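# Balance a bar level on a stand's ridge

## Task

Set the bar across the ridge at the top of the stand so that it sits level there unsupported and stays that way; if it only stays put because a gripper is still holding it at the end, the goal is not met.

## Robot and tools

Robot: two arms, left_arm and right_arm, each with 7 joints and a parallel gripper. The names are just labels and say nothing about which side of a picture an arm shows up on. A loose object may sometimes get a brief outside push. Nothing may leave the table.

Frame: all printed gripper poses share one scene frame. Its origin is on the table surface midway between the arms, +x points out over the table, +z points up, and left_arm sits toward +y. Each state line reads `left_arm: ...` | `right_arm: ...` and gives end_effector_position in metres and end_effector_quat_wxyz. The printed hand position can be off, and more so when the arm is stretched far. The gripper's fingers point along its own +z and open and close along its own y. The reported point is where the closed pads meet. Closed fingertips reach about 33 mm past it, and fully open ones about 9 mm. Closing pushes the tips roughly 24 mm further from the arm, so keep that gap above any surface.

execute_actions: argument actions is a list holding at most one item. An empty list commands nothing and just reports the state. A move is {"rows": [...], "steps": n}, with n from 1 to 15 (default 15). Each step lasts 1/30 s. Each row is used for one step, and the last row repeats until n steps are done. A wait is {"steps": n} with no rows, n up to 300. It returns once that many steps have passed since the previous result, and your reply time counts toward them. The optional pictures (true/false) decides whether camera images come back; by default they do. If a call is refused, nothing is sent to the robot.

Row layout: always 20 numbers, even when one arm stays still. Numbers 1-7 are left_arm's absolute joint target angles in radians, in this order: waist, shoulder, upper arm roll, elbow, forearm roll, wrist pitch, wrist roll. Numbers 8-10 are left_arm's gripper position, force_limit and speed, each in [-1, 1]. Numbers 11-20 repeat the same ten for right_arm. Joint ranges (rad): waist -2.744..2.744, shoulder -1.784..1.784, upper arm roll -2.901..2.901, elbow -3.042..-0.152, forearm roll -2.807..2.807, wrist pitch 0.544..4.517, wrist roll -3.016..3.016. The true stops may differ by up to 0.018. A call is refused if a target is more than 0.018 beyond a stated end and also further out than that joint's last reported angle. A target past a real stop gets clipped to it, and the result may then print "joint sent to its limit". That line can refer to an earlier move still running. Getting no such line does not prove there is more room.

Gripper numbers: position +1 is fully open (140 mm). The pads touch near -0.8, and -1 closes until blocked. force_limit sets the squeeze; on parts up to 40 mm wide it is about 14 N at -1, 60 N at 0 and 107 N at +1. speed is about 30 mm/s at -1, 140 at 0 and 250 at +1. To leave a gripper alone, repeat its previous three numbers, because 0 is a real command. To grasp, send -1 and confirm object_status = 2. Codes: 0 moving, 1 blocked while opening, 2 blocked while closing, 3 reached the target or pads met (a thin item may still be held). Stopped fingers stay put until the position number changes by 0.01 or more, or the object slips or gives way. A new force_limit only takes effect during status 2 if the position also changes, e.g. from -1 to -0.98. position_measured is in counts, not millimetres: 3 means fully open and 230 means the pads touch.

Motion: joint speed is capped. On each step a target may lead the measured angle by at most 0.248 rad for waist, shoulder, upper arm roll and elbow, 0.677 for forearm roll, 0.715 for wrist pitch and 1.54 for wrist roll. If a step's targets would move the gripper more than 70 mm from where it really is, all targets are pulled back toward the current angles. Between calls the arms keep heading for the last row sent. They quit once everything has nearly stopped or a step is HELD. After that only a new action moves them further, though fingers still finish opening or closing.

Result lines: Joint positions and Joint velocities have one block per arm in column order (rad, rad/s). HELD marks steps where your row was not sent, fully or partly. "joint command not followed" means a clearance check changed or blocked joint targets on some steps, while the rest of the row still went through. MOTOR HOT warns that a motor heating under load is near its limit. An OVER-TEMPERATURE FAULT then brakes that arm until it cools.

Faults to avoid: if a joint's contact torque reaches its load limit (waist 35, shoulder 35, upper arm roll 32, elbow 30, forearm roll 12, wrist pitch 12, wrist roll 12 N m), that arm stops for 10 s and drops the rest of the call. The same happens if any outside force on the arm, its tool or its load reaches 40 N, and a held object's weight counts toward that. Don't let the arms collide or press on each other. Avoid drops, slips, slams and shoving hard. Release the bar gently so it settles on its own.

zoom_image: camera (cam_high, cam_left_wrist or cam_right_wrist) and region [x0, y0, x1, y1] in that camera's pixels, with (0, 0) at the top left and at most 504x504. It returns a closer look at that camera's newest image. Image sizes: cam_high 896x504 (pinhole, fy about 641), wrist cameras 504x504 (fisheye).

The bar must already be resting level by itself when you call it.

Each tool is called after "Request:" in YAML: its name, and indented under it one key for each argument.

Reference images:

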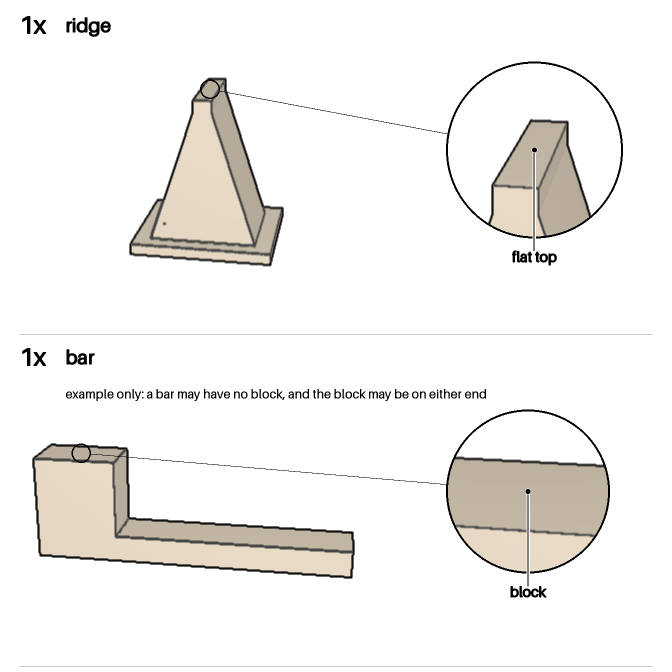

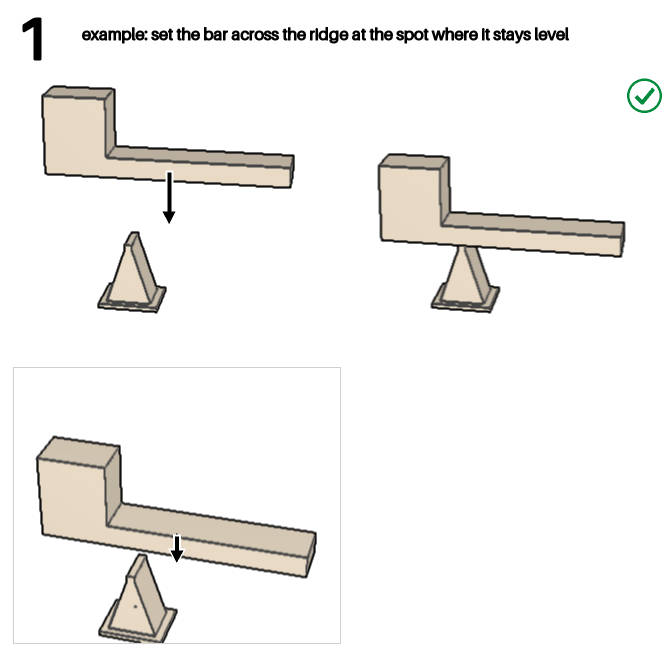

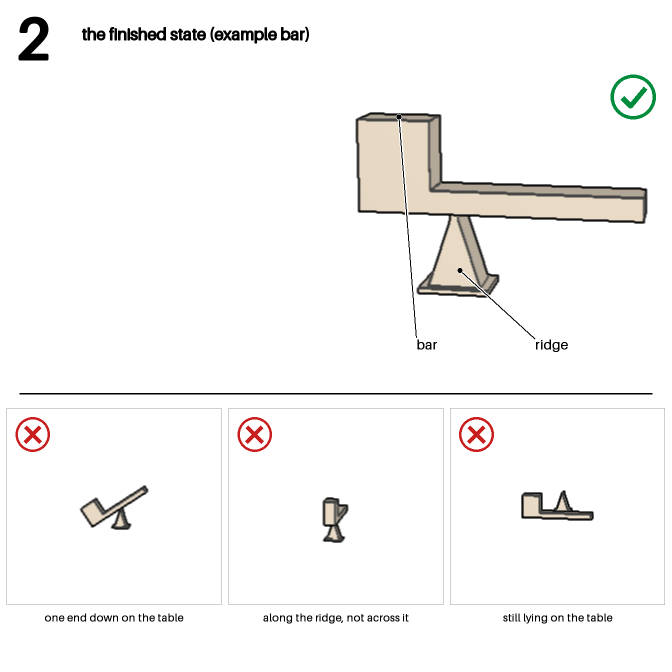

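## Session

Request:
execute_actions:
  actions: []

Scene clock: 0.00 s of 4100.00 s.
left_arm: end_effector_position=(+0.5148, +0.3452, +0.2147) position_measured=3 object_status=3 end_effector_quat_wxyz=(-0.096, +0.898, +0.421, +0.085) | right_arm: end_effector_position=(+0.5091, -0.5572, +0.2390) position_measured=3 object_status=3 end_effector_quat_wxyz=(+0.046, +0.871, -0.437, +0.221)
Joint positions: left_arm=[-0.003 -0.04  -0.082 -2.154  0.297  2.119 -2.791] | right_arm=[-0.295 -0.432  0.092 -2.622 -0.35   2.559 -0.511]
Joint velocities: left_arm=[-0.    -0.001  0.001 -0.    -0.001  0.     0.   ] | right_arm=[ 0.001  0.001  0.     0.     0.001 -0.001 -0.   ]

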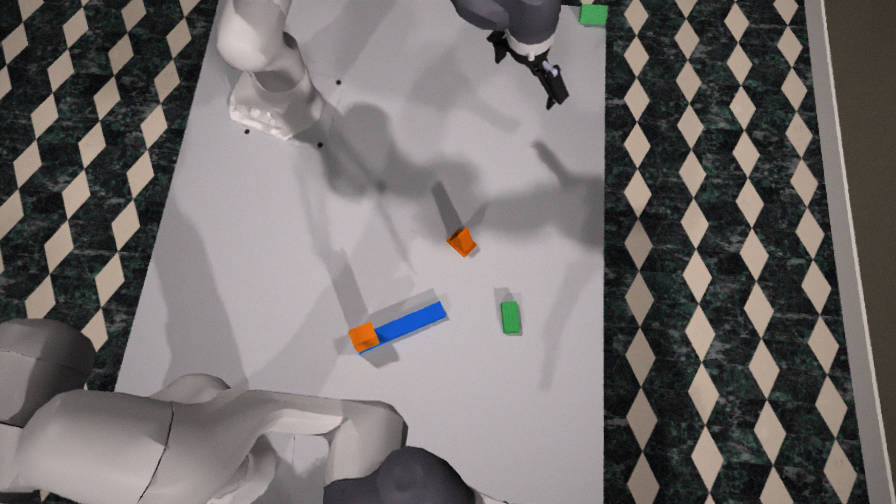

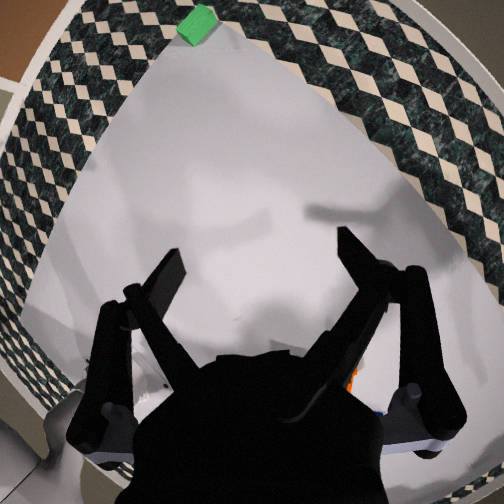

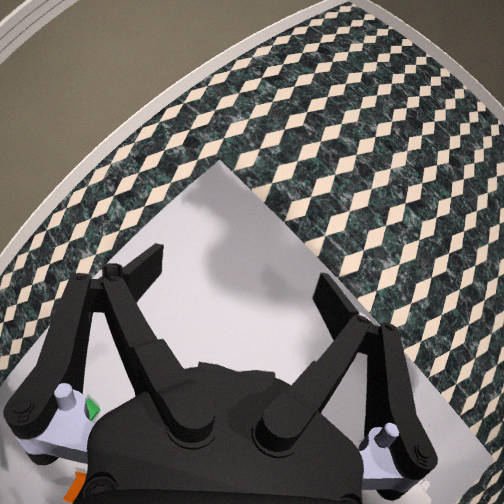

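Request:
execute_actions:
  actions:
    - {"rows":[[-1.0,-0.04,0,-2.154,0,2.114,-2.0,1,0,0,-0.295,-0.432,0.092,-2.622,-0.35,2.559,-0.511,1,0,0]]}
  pictures: false

Request:
execute_actions:
  actions:
    - {"steps":90}

Request:
zoom_image:
  camera: "cam_high"
  region: [300,180,560,400]

Scene clock: 7.87 s of 4100.00 s.
left_arm: end_effector_position=(+0.4168, +0.0834, +0.2064) position_measured=3 object_status=3 end_effector_quat_wxyz=(-0.017, +0.996, +0.084, +0.018) | right_arm: end_effector_position=(+0.5091, -0.5572, +0.2390) position_measured=3 object_status=3 end_effector_quat_wxyz=(+0.046, +0.871, -0.437, +0.221)
Joint positions: left_arm=[-0.509 -0.04  -0.004 -2.154  0.057  2.118 -2.384] | right_arm=[-0.295 -0.432  0.092 -2.622 -0.35   2.559 -0.511]
Joint velocities: left_arm=[-1.072 -0.    -0.017 -0.002 -0.188  0.     0.585] | right_arm=[-0.     0.     0.    -0.     0.     0.001  0.001]
Steps of this call (steps 1 to 90: nothing new was sent; then 4.37 s passed at rest; steps 91 to 105: all 15 steps of this action). Readings (joint positions | what the end effector reports):
91: left_arm=[-0.026 -0.040 -0.064 -2.154 0.271 2.118 -2.760] | right_arm=[-0.295 -0.432 0.092 -2.622 -0.350 2.559 -0.511] | left_arm position_measured=3 object_status=3 | right_arm position_measured=3 object_status=3
92: left_arm=[-0.057 -0.040 -0.049 -2.154 0.242 2.118 -2.724] | right_arm=[-0.295 -0.432 0.092 -2.622 -0.350 2.559 -0.511] | left_arm position_measured=3 object_status=3 | right_arm position_measured=3 object_status=3
94: left_arm=[-0.121 -0.040 -0.032 -2.154 0.195 2.118 -2.659] | right_arm=[-0.295 -0.432 0.092 -2.622 -0.350 2.559 -0.511] | left_arm position_measured=3 object_status=3 | right_arm position_measured=3 object_status=3
98: left_arm=[-0.257 -0.040 -0.016 -2.154 0.125 2.118 -2.545] | right_arm=[-0.295 -0.432 0.092 -2.622 -0.350 2.559 -0.511] | left_arm position_measured=3 object_status=3 | right_arm position_measured=3 object_status=3
105: the state above

Scene clock: 10.87 s of 4100.00 s.
left_arm: end_effector_position=(+0.2160, -0.0938, +0.2061) position_measured=3 object_status=3 end_effector_quat_wxyz=(+0.001, +0.944, -0.329, +0.002) | right_arm: end_effector_position=(+0.5091, -0.5572, +0.2390) position_measured=3 object_status=3 end_effector_quat_wxyz=(+0.046, +0.871, -0.437, +0.221)
Joint positions: left_arm=[-1.    -0.04  -0.001 -2.154  0.003  2.118 -2.004] | right_arm=[-0.295 -0.432  0.092 -2.622 -0.35   2.559 -0.511]
Joint velocities: left_arm=[ 0.     0.001 -0.001 -0.002 -0.    -0.001 -0.   ] | right_arm=[0.    0.001 0.    0.001 0.001 0.001 0.001]
Steps of this call (steps 1 to 60: the robot went on to your last target; steps 61 to 90: nothing new was sent). Readings (joint positions | what the end effector reports):
1: left_arm=[-0.547 -0.040 -0.004 -2.154 0.051 2.118 -2.365] | right_arm=[-0.295 -0.432 0.092 -2.622 -0.350 2.559 -0.511] | left_arm position_measured=3 object_status=3 | right_arm position_measured=3 object_status=3
2: left_arm=[-0.584 -0.040 -0.003 -2.154 0.046 2.118 -2.346] | right_arm=[-0.295 -0.432 0.092 -2.622 -0.350 2.559 -0.511] | left_arm position_measured=3 object_status=3 | right_arm position_measured=3 object_status=3
4: left_arm=[-0.660 -0.040 -0.002 -2.154 0.037 2.118 -2.312] | right_arm=[-0.295 -0.432 0.092 -2.622 -0.350 2.559 -0.511] | left_arm position_measured=3 object_status=3 | right_arm position_measured=3 object_status=3
8: left_arm=[-0.814 -0.040 -0.000 -2.154 0.024 2.118 -2.252] | right_arm=[-0.295 -0.432 0.092 -2.622 -0.350 2.559 -0.511] | left_arm position_measured=3 object_status=3 | right_arm position_measured=3 object_status=3
90: the state above
All arms were judged still, so your last target was given up. Only a new action makes them travel on or press farther. Fingers that are still opening or closing keep moving.

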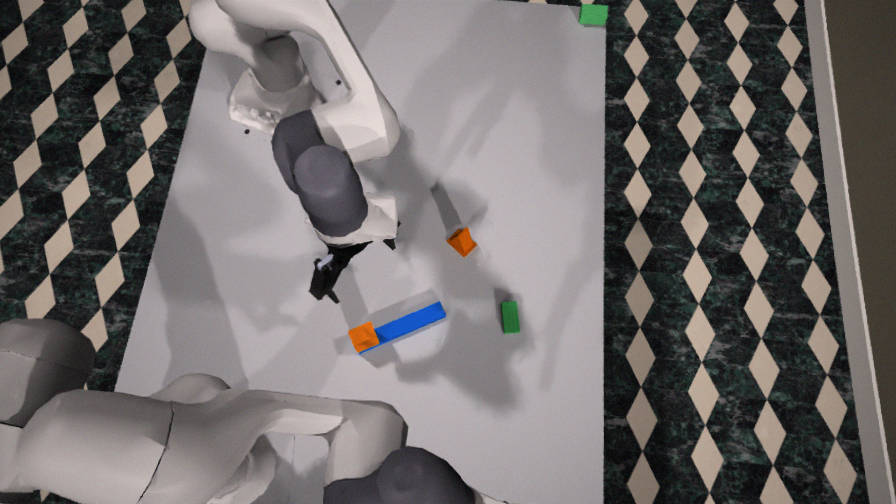

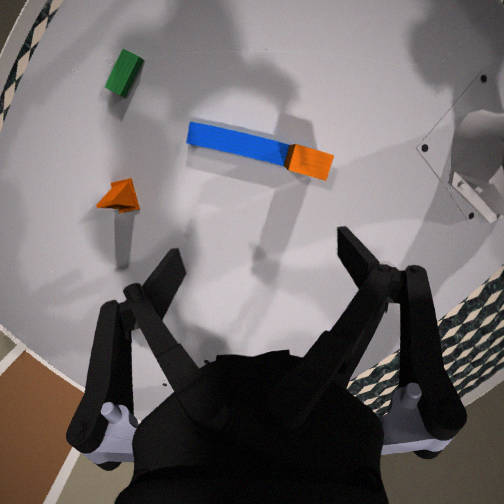

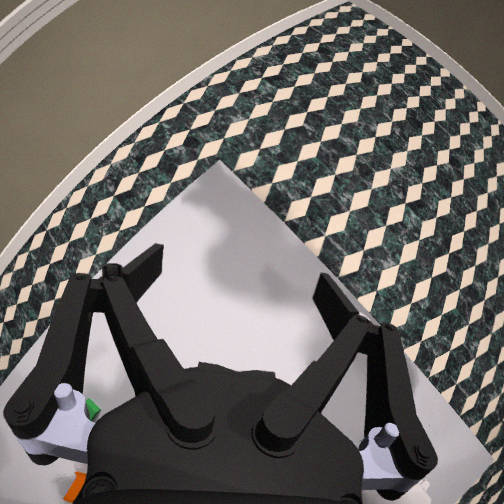

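Region (300, 180, 560, 400) of cam_high's 896x504 image, scaled by 1.938, with more detail than that image has; it fills the top 426 rows of this view, and the rest is white.

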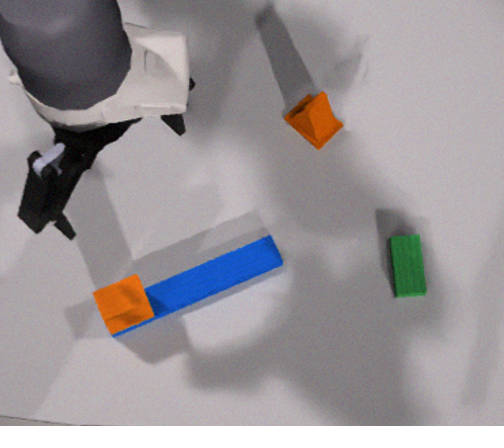

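Request:
execute_actions:
  actions:
    - {"rows":[[-0.9,0.15,0,-2.2,0,2.35,0.05,1,0,0,-0.295,-0.432,0.092,-2.622,-0.35,2.559,-0.511,1,0,0]]}
  pictures: false

Request:
execute_actions:
  actions:
    - {"steps":120}

Scene clock: 17.60 s of 4100.00 s.
left_arm: end_effector_position=(+0.2677, -0.0749, +0.0997) position_measured=3 object_status=3 end_effector_quat_wxyz=(+0.000, -0.487, +0.873, +0.012) | right_arm: end_effector_position=(+0.5091, -0.5572, +0.2390) position_measured=3 object_status=3 end_effector_quat_wxyz=(+0.046, +0.871, -0.437, +0.221)
Joint positions: left_arm=[-0.901  0.152  0.002 -2.202  0.002  2.329 -0.45 ] | right_arm=[-0.295 -0.432  0.092 -2.622 -0.35   2.559 -0.511]
Joint velocities: left_arm=[ 0.    -0.023 -0.008  0.011 -0.     0.105  1.642] | right_arm=[ 0.    -0.    -0.    -0.001 -0.001  0.     0.002]
Steps of this call (steps 1 to 90: nothing new was sent; then 3.23 s passed at rest; steps 91 to 105: all 15 steps of this action). Readings (joint positions | what the end effector reports):
91: left_arm=[-0.990 -0.030 -0.007 -2.154 0.002 2.139 -1.928] | right_arm=[-0.295 -0.432 0.092 -2.622 -0.350 2.559 -0.511] | left_arm position_measured=3 object_status=3 | right_arm position_measured=3 object_status=3
92: left_arm=[-0.976 -0.005 -0.009 -2.155 0.002 2.164 -1.830] | right_arm=[-0.295 -0.432 0.092 -2.622 -0.350 2.559 -0.511] | left_arm position_measured=3 object_status=3 | right_arm position_measured=3 object_status=3
94: left_arm=[-0.946 0.057 -0.007 -2.169 0.002 2.212 -1.589] | right_arm=[-0.295 -0.432 0.092 -2.622 -0.350 2.559 -0.511] | left_arm position_measured=3 object_status=3 | right_arm position_measured=3 object_status=3
98: left_arm=[-0.906 0.148 0.003 -2.201 0.002 2.282 -1.022] | right_arm=[-0.295 -0.432 0.092 -2.622 -0.350 2.559 -0.511] | left_arm position_measured=3 object_status=3 | right_arm position_measured=3 object_status=3
105: the state above

Scene clock: 21.60 s of 4100.00 s.
left_arm: end_effector_position=(+0.2706, -0.0799, +0.1018) position_measured=3 object_status=3 end_effector_quat_wxyz=(-0.000, -0.258, +0.966, +0.004) | right_arm: end_effector_position=(+0.5091, -0.5572, +0.2390) position_measured=3 object_status=3 end_effector_quat_wxyz=(+0.046, +0.871, -0.437, +0.221)
Joint positions: left_arm=[-0.901  0.151  0.001 -2.202  0.002  2.346  0.046] | right_arm=[-0.295 -0.432  0.092 -2.622 -0.35   2.559 -0.511]
Joint velocities: left_arm=[ 0.    -0.001 -0.001 -0.    -0.     0.001 -0.   ] | right_arm=[ 0.    -0.     0.001 -0.001  0.001 -0.001 -0.001]
Steps of this call (steps 1 to 60: the robot went on to your last target; steps 61 to 120: nothing new was sent). Readings (joint positions | what the end effector reports):
1: left_arm=[-0.901 0.151 0.001 -2.202 0.002 2.332 -0.398] | right_arm=[-0.295 -0.432 0.092 -2.622 -0.350 2.559 -0.511] | left_arm position_measured=3 object_status=3 | right_arm position_measured=3 object_status=3
2: left_arm=[-0.901 0.151 0.001 -2.202 0.002 2.335 -0.352] | right_arm=[-0.295 -0.432 0.092 -2.622 -0.350 2.559 -0.511] | left_arm position_measured=3 object_status=3 | right_arm position_measured=3 object_status=3
4: left_arm=[-0.901 0.151 0.001 -2.202 0.002 2.339 -0.274] | right_arm=[-0.295 -0.432 0.092 -2.622 -0.350 2.559 -0.511] | left_arm position_measured=3 object_status=3 | right_arm position_measured=3 object_status=3
8: left_arm=[-0.901 0.151 0.001 -2.202 0.002 2.343 -0.160] | right_arm=[-0.295 -0.432 0.092 -2.622 -0.350 2.559 -0.511] | left_arm position_measured=3 object_status=3 | right_arm position_measured=3 object_status=3
120: the state above
All arms were judged still, so your last target was given up. Only a new action makes them travel on or press farther. Fingers that are still opening or closing keep moving.

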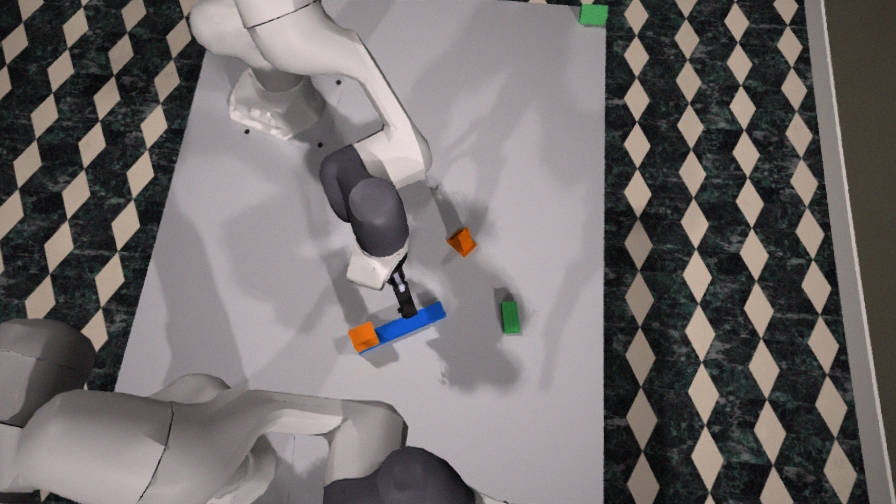

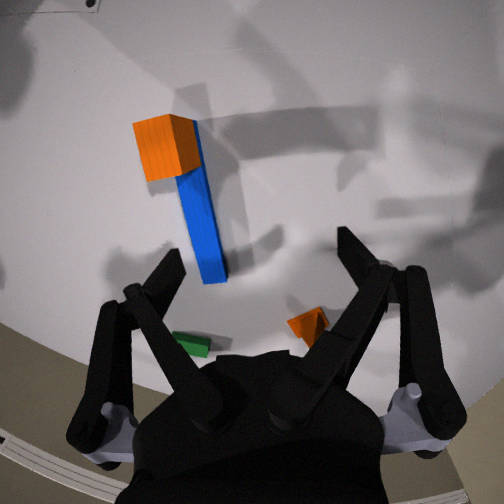

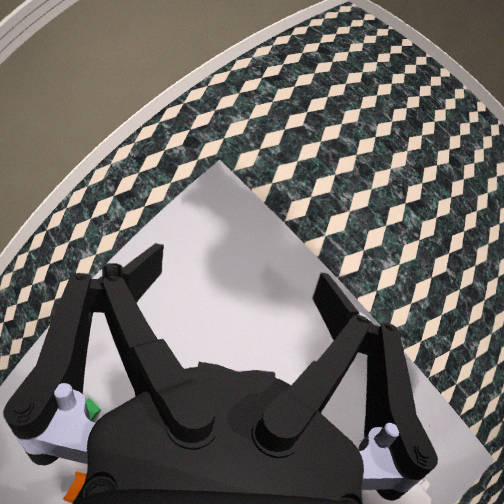

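Request:
execute_actions:
  actions:
    - {"rows":[[-0.92,0.41,0,-1.955,0,2.365,0.03,1,0,0,-0.295,-0.432,0.092,-2.622,-0.35,2.559,-0.511,1,0,0]]}
  pictures: false

Request:
execute_actions:
  actions:
    - {"steps":40}

Scene clock: 25.97 s of 4100.00 s.
left_arm: end_effector_position=(+0.2973, -0.1442, +0.0531) position_measured=3 object_status=3 end_effector_quat_wxyz=(-0.001, -0.253, +0.967, +0.004) | right_arm: end_effector_position=(+0.5091, -0.5572, +0.2390) position_measured=3 object_status=3 end_effector_quat_wxyz=(+0.046, +0.871, -0.437, +0.221)
Joint positions: left_arm=[-0.919  0.411 -0.    -1.958  0.002  2.36   0.036] | right_arm=[-0.295 -0.432  0.092 -2.622 -0.35   2.559 -0.511]
Joint velocities: left_arm=[-0.001 -0.008 -0.001  0.018 -0.     0.01  -0.009] | right_arm=[ 0.001 -0.     0.001  0.002  0.001  0.001 -0.002]
Steps of this call (steps 1 to 90: nothing new was sent; then 0.87 s passed at rest; steps 91 to 105: all 15 steps of this action). Readings (joint positions | what the end effector reports):
91: left_arm=[-0.903 0.183 0.003 -2.159 0.002 2.340 0.046] | right_arm=[-0.295 -0.432 0.092 -2.622 -0.350 2.559 -0.511] | left_arm position_measured=3 object_status=3 | right_arm position_measured=3 object_status=3
92: left_arm=[-0.905 0.242 0.003 -2.092 0.002 2.347 0.045] | right_arm=[-0.295 -0.432 0.092 -2.622 -0.350 2.559 -0.511] | left_arm position_measured=3 object_status=3 | right_arm position_measured=3 object_status=3
94: left_arm=[-0.912 0.335 0.002 -2.011 0.002 2.355 0.042] | right_arm=[-0.295 -0.432 0.092 -2.622 -0.350 2.559 -0.511] | left_arm position_measured=3 object_status=3 | right_arm position_measured=3 object_status=3
98: left_arm=[-0.919 0.408 -0.000 -1.972 0.002 2.357 0.039] | right_arm=[-0.295 -0.432 0.092 -2.622 -0.350 2.559 -0.511] | left_arm position_measured=3 object_status=3 | right_arm position_measured=3 object_status=3
105: the state above

Scene clock: 27.30 s of 4100.00 s.
left_arm: end_effector_position=(+0.2977, -0.1449, +0.0536) position_measured=3 object_status=3 end_effector_quat_wxyz=(-0.001, -0.255, +0.967, +0.003) | right_arm: end_effector_position=(+0.5091, -0.5572, +0.2390) position_measured=3 object_status=3 end_effector_quat_wxyz=(+0.046, +0.871, -0.437, +0.221)
Joint positions: left_arm=[-0.919  0.411 -0.    -1.957  0.002  2.361  0.034] | right_arm=[-0.295 -0.432  0.092 -2.622 -0.35   2.559 -0.511]
Joint velocities: left_arm=[-0.001 -0.001 -0.001  0.    -0.     0.    -0.001] | right_arm=[ 0.001  0.    -0.001  0.     0.    -0.     0.001]
Steps of this call (steps 1 to 15: the robot went on to your last target; steps 16 to 40: nothing new was sent). Readings (joint positions | what the end effector reports):
1: left_arm=[-0.919 0.411 -0.000 -1.957 0.002 2.360 0.036] | right_arm=[-0.295 -0.432 0.092 -2.622 -0.350 2.559 -0.511] | left_arm position_measured=3 object_status=3 | right_arm position_measured=3 object_status=3
2: left_arm=[-0.919 0.411 -0.000 -1.957 0.002 2.360 0.036] | right_arm=[-0.295 -0.432 0.092 -2.622 -0.350 2.559 -0.511] | left_arm position_measured=3 object_status=3 | right_arm position_measured=3 object_status=3
4: left_arm=[-0.919 0.411 -0.000 -1.957 0.002 2.360 0.035] | right_arm=[-0.295 -0.432 0.092 -2.622 -0.350 2.559 -0.511] | left_arm position_measured=3 object_status=3 | right_arm position_measured=3 object_status=3
8: left_arm=[-0.919 0.411 -0.000 -1.957 0.002 2.361 0.035] | right_arm=[-0.295 -0.432 0.092 -2.622 -0.350 2.559 -0.511] | left_arm position_measured=3 object_status=3 | right_arm position_measured=3 object_status=3
40: the state above
All arms were judged still, so your last target was given up. Only a new action makes them travel on or press farther. Fingers that are still opening or closing keep moving.

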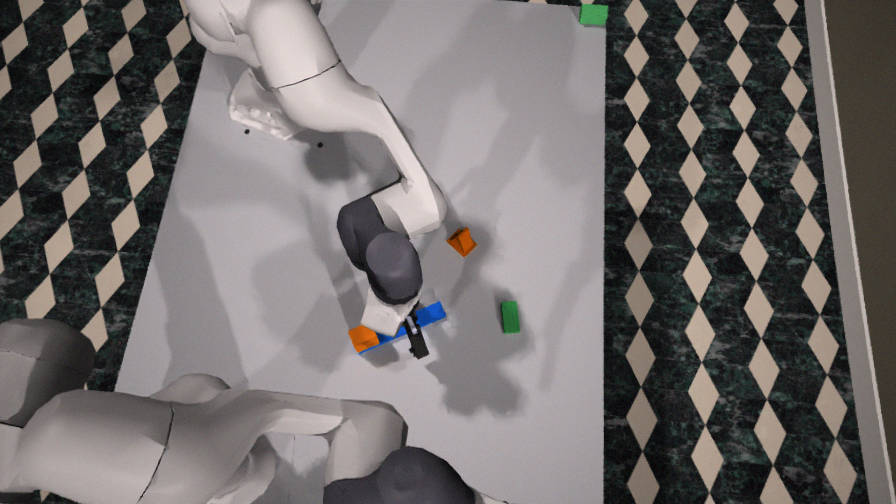

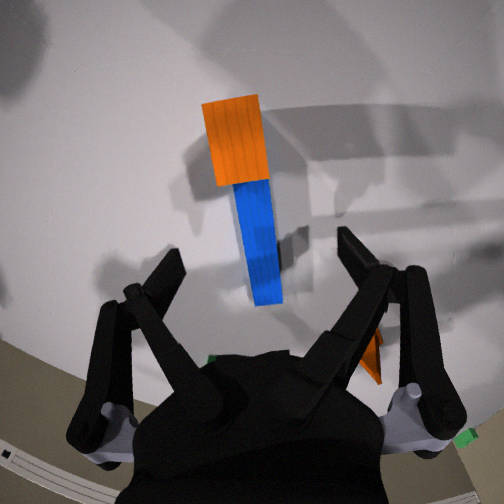

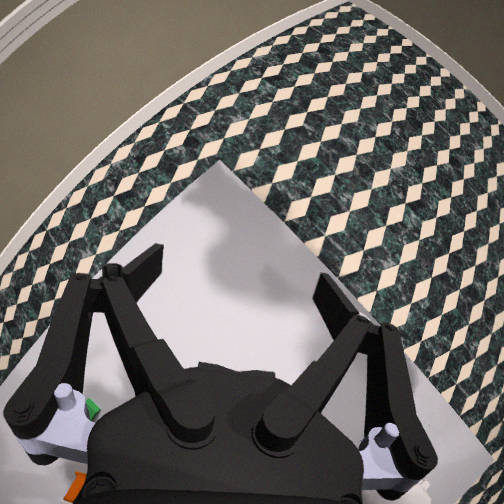

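Request:
execute_actions:
  actions:
    - {"rows":[[-0.94,0.442,0,-1.955,0,2.4,0.01,1,0,0,-0.295,-0.432,0.092,-2.622,-0.35,2.559,-0.511,1,0,0]]}
  pictures: false

Request:
execute_actions:
  actions:
    - {"rows":[[-0.94,0.442,0,-1.955,0,2.4,0.01,-1,0.5,0,-0.295,-0.432,0.092,-2.622,-0.35,2.559,-0.511,1,0,0]]}
  pictures: false

Request:
execute_actions:
  actions:
    - {"steps":40}
  pictures: false

Request:
execute_actions:
  actions:
    - {"rows":[[-0.94,0.2,0,-1.955,0,2.16,0.01,-1,0.5,0,-0.295,-0.432,0.092,-2.622,-0.35,2.559,-0.511,1,0,0]]}
  pictures: false

Request:
execute_actions:
  actions:
    - {"rows":[[-0.5,0.1,0,-2.1,0,2.205,0.45,-1,0.5,0,-0.295,-0.432,0.092,-2.622,-0.35,2.559,-0.511,1,0,0]]}
  pictures: false

Request:
execute_actions:
  actions:
    - {"steps":50}

Scene clock: 34.03 s of 4100.00 s.
left_arm: end_effector_position=(+0.2885, -0.1535, +0.0379) position_measured=3 object_status=3 end_effector_quat_wxyz=(-0.000, -0.253, +0.968, +0.002) | right_arm: end_effector_position=(+0.5091, -0.5572, +0.2390) position_measured=3 object_status=3 end_effector_quat_wxyz=(+0.046, +0.871, -0.437, +0.221)
Joint positions: left_arm=[-0.939  0.442 -0.001 -1.955  0.002  2.394  0.018] | right_arm=[-0.295 -0.432  0.092 -2.622 -0.35   2.559 -0.511]
Joint velocities: left_arm=[-0.001  0.002 -0.001 -0.    -0.     0.013 -0.012] | right_arm=[ 0.001 -0.001 -0.001 -0.     0.001 -0.001 -0.   ]
Steps of this call (steps 1 to 90: nothing new was sent; then 3.23 s passed at rest; steps 91 to 105: all 15 steps of this action). Readings (joint positions | what the end effector reports):
91: left_arm=[-0.921 0.414 0.002 -1.956 0.002 2.366 0.032] | right_arm=[-0.295 -0.432 0.092 -2.622 -0.350 2.559 -0.511] | left_arm position_measured=3 object_status=3 | right_arm position_measured=3 object_status=3
92: left_arm=[-0.925 0.420 0.002 -1.954 0.002 2.372 0.030] | right_arm=[-0.295 -0.432 0.092 -2.622 -0.350 2.559 -0.511] | left_arm position_measured=3 object_status=3 | right_arm position_measured=3 object_status=3
94: left_arm=[-0.933 0.432 0.001 -1.954 0.002 2.380 0.027] | right_arm=[-0.295 -0.432 0.092 -2.622 -0.350 2.559 -0.511] | left_arm position_measured=3 object_status=3 | right_arm position_measured=3 object_status=3
98: left_arm=[-0.939 0.442 -0.001 -1.955 0.002 2.388 0.022] | right_arm=[-0.295 -0.432 0.092 -2.622 -0.350 2.559 -0.511] | left_arm position_measured=3 object_status=3 | right_arm position_measured=3 object_status=3
105: the state above

Scene clock: 34.53 s of 4100.00 s.
left_arm: end_effector_position=(+0.2889, -0.1541, +0.0381) position_measured=107 object_status=0 end_effector_quat_wxyz=(+0.000, -0.254, +0.967, +0.001) | right_arm: end_effector_position=(+0.5091, -0.5572, +0.2390) position_measured=3 object_status=3 end_effector_quat_wxyz=(+0.046, +0.871, -0.437, +0.221)
Joint positions: left_arm=[-0.939  0.442 -0.001 -1.955  0.002  2.396  0.015] | right_arm=[-0.295 -0.432  0.092 -2.622 -0.35   2.559 -0.511]
Joint velocities: left_arm=[ 0.    -0.    -0.001 -0.     0.     0.001 -0.001] | right_arm=[-0.    -0.002  0.001 -0.     0.     0.    -0.002]
Steps of this call (steps 1 to 15: all 15 steps of this action). Readings (joint positions | what the end effector reports):
1: left_arm=[-0.939 0.442 -0.001 -1.955 0.002 2.394 0.017] | right_arm=[-0.295 -0.432 0.092 -2.622 -0.350 2.559 -0.511] | left_arm position_measured=3 object_status=0 | right_arm position_measured=3 object_status=3
2: left_arm=[-0.939 0.442 -0.001 -1.955 0.002 2.395 0.017] | right_arm=[-0.295 -0.432 0.092 -2.622 -0.350 2.559 -0.511] | left_arm position_measured=8 object_status=0 | right_arm position_measured=3 object_status=3
4: left_arm=[-0.939 0.442 -0.001 -1.955 0.002 2.395 0.016] | right_arm=[-0.295 -0.432 0.092 -2.622 -0.350 2.559 -0.511] | left_arm position_measured=24 object_status=0 | right_arm position_measured=3 object_status=3
8: left_arm=[-0.939 0.442 -0.001 -1.955 0.002 2.395 0.015] | right_arm=[-0.295 -0.432 0.092 -2.622 -0.350 2.559 -0.511] | left_arm position_measured=54 object_status=0 | right_arm position_measured=3 object_status=3
15: the state above

Scene clock: 35.87 s of 4100.00 s.
left_arm: end_effector_position=(+0.2891, -0.1544, +0.0385) position_measured=188 object_status=2 end_effector_quat_wxyz=(+0.000, -0.255, +0.967, +0.000) | right_arm: end_effector_position=(+0.5091, -0.5572, +0.2390) position_measured=3 object_status=3 end_effector_quat_wxyz=(+0.046, +0.871, -0.437, +0.221)
Joint positions: left_arm=[-0.939  0.442 -0.001 -1.955  0.002  2.397  0.014] | right_arm=[-0.295 -0.432  0.092 -2.622 -0.35   2.559 -0.511]
Joint velocities: left_arm=[-0.     0.     0.    -0.    -0.001 -0.     0.001] | right_arm=[ 0.    -0.001 -0.     0.001  0.001  0.     0.001]
Steps of this call (steps 1 to 15: the robot went on to your last target; steps 16 to 40: nothing new was sent). Readings (joint positions | what the end effector reports):
1: left_arm=[-0.939 0.442 -0.001 -1.955 0.002 2.396 0.014] | right_arm=[-0.295 -0.432 0.092 -2.622 -0.350 2.559 -0.511] | left_arm position_measured=115 object_status=0 | right_arm position_measured=3 object_status=3
2: left_arm=[-0.939 0.442 -0.001 -1.955 0.002 2.396 0.014] | right_arm=[-0.295 -0.432 0.092 -2.622 -0.350 2.559 -0.511] | left_arm position_measured=122 object_status=0 | right_arm position_measured=3 object_status=3
4: left_arm=[-0.939 0.442 -0.001 -1.955 0.002 2.396 0.014] | right_arm=[-0.295 -0.432 0.092 -2.622 -0.350 2.559 -0.511] | left_arm position_measured=138 object_status=0 | right_arm position_measured=3 object_status=3
8: left_arm=[-0.939 0.442 -0.001 -1.955 0.002 2.396 0.014] | right_arm=[-0.295 -0.432 0.092 -2.622 -0.350 2.559 -0.511] | left_arm position_measured=168 object_status=0 | right_arm position_measured=3 object_status=3
40: the state above
All arms were judged still, so your last target was given up. Only a new action makes them travel on or press farther. Fingers that are still opening or closing keep moving.

Scene clock: 36.37 s of 4100.00 s.
left_arm: end_effector_position=(+0.2838, -0.1451, +0.1703) position_measured=188 object_status=2 end_effector_quat_wxyz=(+0.005, -0.255, +0.967, -0.016) | right_arm: end_effector_position=(+0.5091, -0.5572, +0.2390) position_measured=3 object_status=3 end_effector_quat_wxyz=(+0.046, +0.871, -0.437, +0.221)
Joint positions: left_arm=[-0.939  0.197 -0.001 -1.952  0.002  2.183  0.014] | right_arm=[-0.295 -0.432  0.092 -2.622 -0.35   2.559 -0.511]
Joint velocities: left_arm=[-0.001  0.06   0.001 -0.039  0.001 -0.124  0.001] | right_arm=[-0.001 -0.    -0.     0.    -0.001 -0.001 -0.   ]
Steps of this call (steps 1 to 15: all 15 steps of this action). Readings (joint positions | what the end effector reports):
1: left_arm=[-0.939 0.432 -0.001 -1.960 0.002 2.378 0.014] | right_arm=[-0.295 -0.432 0.092 -2.622 -0.350 2.559 -0.511] | left_arm position_measured=188 object_status=2 | right_arm position_measured=3 object_status=3
2: left_arm=[-0.939 0.405 -0.001 -1.967 0.002 2.353 0.014] | right_arm=[-0.295 -0.432 0.092 -2.622 -0.350 2.559 -0.511] | left_arm position_measured=188 object_status=2 | right_arm position_measured=3 object_status=3
4: left_arm=[-0.939 0.337 -0.001 -1.968 0.002 2.310 0.014] | right_arm=[-0.295 -0.432 0.092 -2.622 -0.350 2.559 -0.511] | left_arm position_measured=188 object_status=2 | right_arm position_measured=3 object_status=3
8: left_arm=[-0.939 0.215 -0.001 -1.952 0.002 2.235 0.014] | right_arm=[-0.295 -0.432 0.092 -2.622 -0.350 2.559 -0.511] | left_arm position_measured=188 object_status=2 | right_arm position_measured=3 object_status=3
15: the state above

Scene clock: 36.87 s of 4100.00 s.
left_arm: end_effector_position=(+0.4406, +0.0645, +0.1602) position_measured=188 object_status=2 end_effector_quat_wxyz=(-0.000, -0.335, +0.942, +0.003) | right_arm: end_effector_position=(+0.5091, -0.5572, +0.2390) position_measured=3 object_status=3 end_effector_quat_wxyz=(+0.046, +0.871, -0.437, +0.221)
Joint positions: left_arm=[-0.508  0.106  0.013 -2.094  0.002  2.196  0.29 ] | right_arm=[-0.295 -0.432  0.092 -2.622 -0.35   2.559 -0.511]
Joint velocities: left_arm=[ 0.287 -0.051  0.066 -0.055  0.001  0.022  0.517] | right_arm=[-0.001  0.001 -0.    -0.001 -0.    -0.    -0.002]
Steps of this call (steps 1 to 15: all 15 steps of this action). Readings (joint positions | what the end effector reports):
1: left_arm=[-0.922 0.191 -0.013 -1.967 0.002 2.185 0.030] | right_arm=[-0.295 -0.432 0.092 -2.622 -0.350 2.559 -0.511] | left_arm position_measured=188 object_status=2 | right_arm position_measured=3 object_status=3
2: left_arm=[-0.896 0.180 -0.019 -1.987 0.002 2.185 0.048] | right_arm=[-0.295 -0.432 0.092 -2.622 -0.350 2.559 -0.511] | left_arm position_measured=188 object_status=2 | right_arm position_measured=3 object_status=3
4: left_arm=[-0.836 0.162 -0.020 -2.016 0.002 2.186 0.083] | right_arm=[-0.295 -0.432 0.092 -2.622 -0.350 2.559 -0.511] | left_arm position_measured=188 object_status=2 | right_arm position_measured=3 object_status=3
8: left_arm=[-0.702 0.137 -0.013 -2.054 0.002 2.188 0.145] | right_arm=[-0.295 -0.432 0.092 -2.622 -0.350 2.559 -0.511] | left_arm position_measured=188 object_status=2 | right_arm position_measured=3 object_status=3
15: the state above

Scene clock: 38.53 s of 4100.00 s.
left_arm: end_effector_position=(+0.4393, +0.0632, +0.1603) position_measured=188 object_status=2 end_effector_quat_wxyz=(+0.000, -0.259, +0.966, +0.001) | right_arm: end_effector_position=(+0.5091, -0.5572, +0.2390) position_measured=3 object_status=3 end_effector_quat_wxyz=(+0.046, +0.871, -0.437, +0.221)
Joint positions: left_arm=[-0.499  0.103  0.001 -2.099  0.002  2.2    0.446] | right_arm=[-0.295 -0.432  0.092 -2.622 -0.35   2.559 -0.511]
Joint velocities: left_arm=[-0.     0.    -0.    -0.     0.001 -0.002  0.001] | right_arm=[ 0.    -0.001 -0.001  0.001 -0.001  0.    -0.001]
Steps of this call (steps 1 to 45: the robot went on to your last target; steps 46 to 50: nothing new was sent). Readings (joint positions | what the end effector reports):
1: left_arm=[-0.501 0.105 0.014 -2.096 0.002 2.197 0.306] | right_arm=[-0.295 -0.432 0.092 -2.622 -0.350 2.559 -0.511] | left_arm position_measured=188 object_status=2 | right_arm position_measured=3 object_status=3
2: left_arm=[-0.498 0.104 0.013 -2.097 0.002 2.197 0.321] | right_arm=[-0.295 -0.432 0.092 -2.622 -0.350 2.559 -0.511] | left_arm position_measured=188 object_status=2 | right_arm position_measured=3 object_status=3
4: left_arm=[-0.498 0.103 0.008 -2.098 0.002 2.198 0.345] | right_arm=[-0.295 -0.432 0.092 -2.622 -0.350 2.559 -0.511] | left_arm position_measured=188 object_status=2 | right_arm position_measured=3 object_status=3
8: left_arm=[-0.499 0.103 0.002 -2.099 0.002 2.199 0.381] | right_arm=[-0.295 -0.432 0.092 -2.622 -0.350 2.559 -0.511] | left_arm position_measured=188 object_status=2 | right_arm position_measured=3 object_status=3
50: the state above
All arms were judged still, so your last target was given up. Only a new action makes them travel on or press farther. Fingers that are still opening or closing keep moving.

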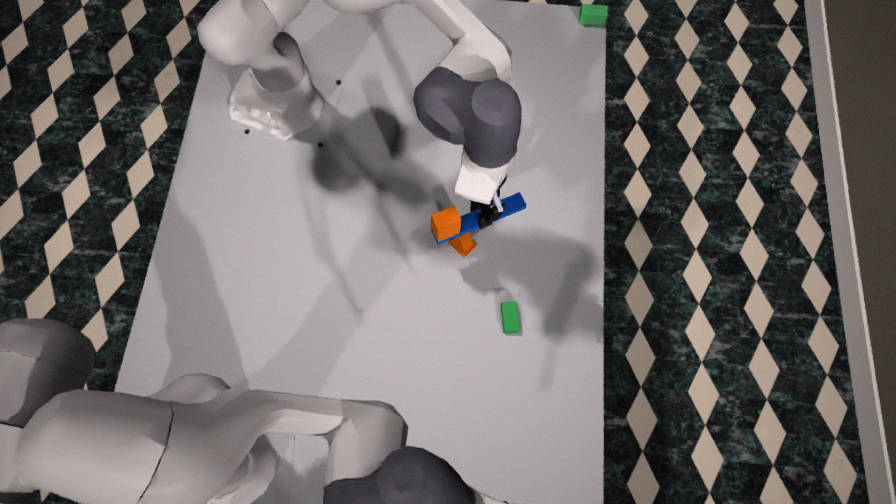

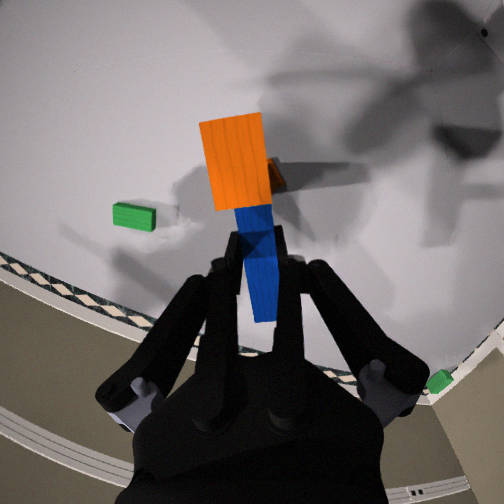

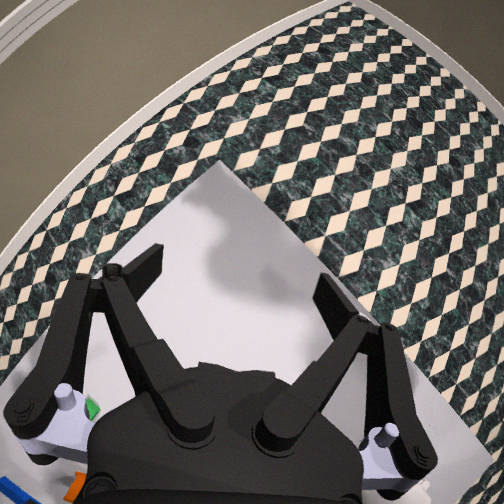

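Request:
execute_actions:
  actions:
    - {"rows":[[-0.5,0.1,0,-2.1,0,2.205,1.5,-1,0.5,0,-0.295,-0.432,0.092,-2.622,-0.35,2.559,-0.511,1,0,0]]}
  pictures: false

Request:
execute_actions:
  actions:
    - {"steps":50}

Request:
zoom_image:
  camera: "cam_left_wrist"
  region: [100,80,350,330]

Scene clock: 43.83 s of 4100.00 s.
left_arm: end_effector_position=(+0.4394, +0.0631, +0.1603) position_measured=188 object_status=2 end_effector_quat_wxyz=(-0.000, +0.158, +0.987, +0.001) | right_arm: end_effector_position=(+0.5091, -0.5572, +0.2390) position_measured=3 object_status=3 end_effector_quat_wxyz=(+0.046, +0.871, -0.437, +0.221)
Joint positions: left_arm=[-0.499  0.103  0.001 -2.099  0.001  2.201  1.289] | right_arm=[-0.295 -0.432  0.092 -2.622 -0.35   2.559 -0.511]
Joint velocities: left_arm=[-0.001  0.001  0.     0.001  0.001 -0.001  0.688] | right_arm=[ 0.001  0.002 -0.001  0.001 -0.001 -0.001  0.002]
Steps of this call (steps 1 to 90: nothing new was sent; then 1.80 s passed at rest; steps 91 to 105: all 15 steps of this action). Readings (joint positions | what the end effector reports):
91: left_arm=[-0.499 0.103 0.001 -2.099 0.001 2.201 0.533] | right_arm=[-0.295 -0.432 0.092 -2.622 -0.350 2.559 -0.511] | left_arm position_measured=188 object_status=2 | right_arm position_measured=3 object_status=3
92: left_arm=[-0.499 0.103 0.001 -2.099 0.001 2.201 0.633] | right_arm=[-0.295 -0.432 0.092 -2.622 -0.350 2.559 -0.511] | left_arm position_measured=188 object_status=2 | right_arm position_measured=3 object_status=3
94: left_arm=[-0.499 0.103 0.001 -2.099 0.001 2.201 0.803] | right_arm=[-0.295 -0.432 0.092 -2.622 -0.350 2.559 -0.511] | left_arm position_measured=188 object_status=2 | right_arm position_measured=3 object_status=3
98: left_arm=[-0.499 0.103 0.001 -2.099 0.001 2.201 1.049] | right_arm=[-0.295 -0.432 0.092 -2.622 -0.350 2.559 -0.511] | left_arm position_measured=188 object_status=2 | right_arm position_measured=3 object_status=3
105: the state above

Scene clock: 45.50 s of 4100.00 s.
left_arm: end_effector_position=(+0.4394, +0.0631, +0.1603) position_measured=188 object_status=2 end_effector_quat_wxyz=(-0.000, +0.259, +0.966, +0.001) | right_arm: end_effector_position=(+0.5091, -0.5572, +0.2390) position_measured=3 object_status=3 end_effector_quat_wxyz=(+0.046, +0.871, -0.437, +0.221)
Joint positions: left_arm=[-0.499  0.103  0.001 -2.099  0.001  2.201  1.495] | right_arm=[-0.295 -0.432  0.092 -2.622 -0.35   2.559 -0.511]
Joint velocities: left_arm=[ 0.001 -0.     0.001 -0.    -0.     0.001  0.001] | right_arm=[-0.    -0.001  0.    -0.001  0.    -0.     0.001]
Steps of this call (steps 1 to 45: the robot went on to your last target; steps 46 to 50: nothing new was sent). Readings (joint positions | what the end effector reports):
1: left_arm=[-0.499 0.103 0.001 -2.099 0.001 2.201 1.310] | right_arm=[-0.295 -0.432 0.092 -2.622 -0.350 2.559 -0.511] | left_arm position_measured=188 object_status=2 | right_arm position_measured=3 object_status=3
2: left_arm=[-0.499 0.103 0.001 -2.099 0.001 2.201 1.330] | right_arm=[-0.295 -0.432 0.092 -2.622 -0.350 2.559 -0.511] | left_arm position_measured=188 object_status=2 | right_arm position_measured=3 object_status=3
4: left_arm=[-0.499 0.103 0.001 -2.099 0.001 2.201 1.362] | right_arm=[-0.295 -0.432 0.092 -2.622 -0.350 2.559 -0.511] | left_arm position_measured=188 object_status=2 | right_arm position_measured=3 object_status=3
8: left_arm=[-0.499 0.103 0.001 -2.099 0.001 2.201 1.410] | right_arm=[-0.295 -0.432 0.092 -2.622 -0.350 2.559 -0.511] | left_arm position_measured=188 object_status=2 | right_arm position_measured=3 object_status=3
50: the state above
All arms were judged still, so your last target was given up. Only a new action makes them travel on or press farther. Fingers that are still opening or closing keep moving.

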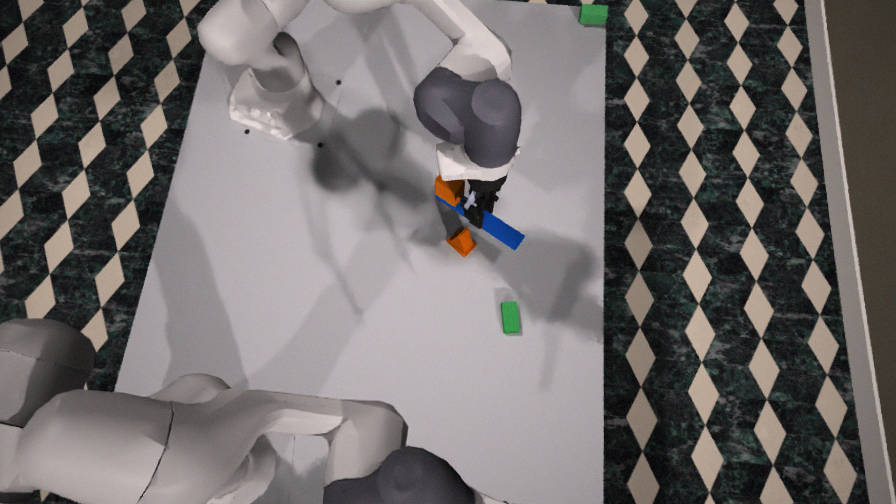

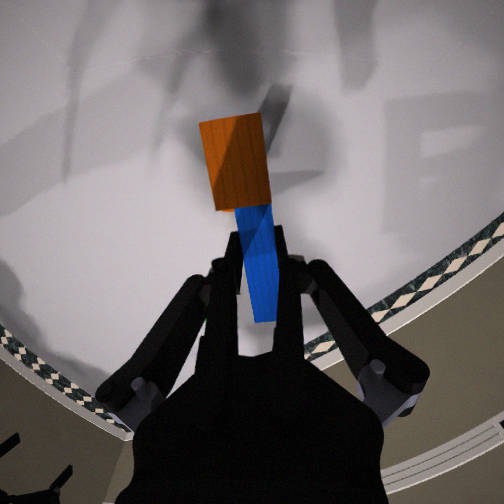

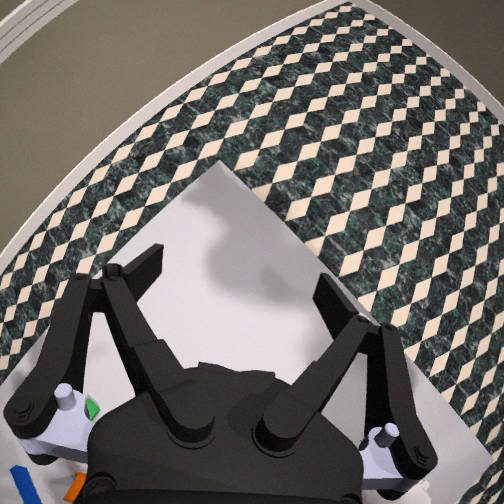

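Region (100, 80, 350, 330) of cam_left_wrist's 504x504 image, scaled by 2.016, with more detail than that image has.

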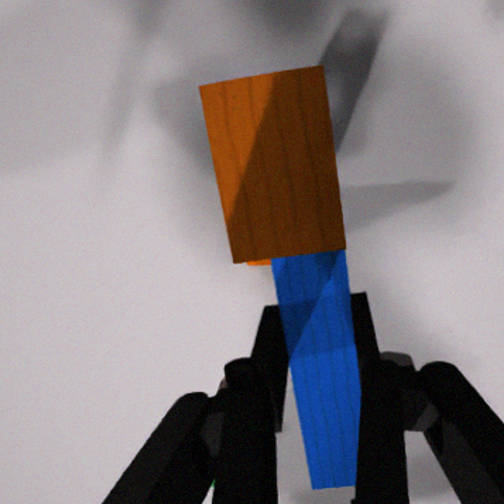

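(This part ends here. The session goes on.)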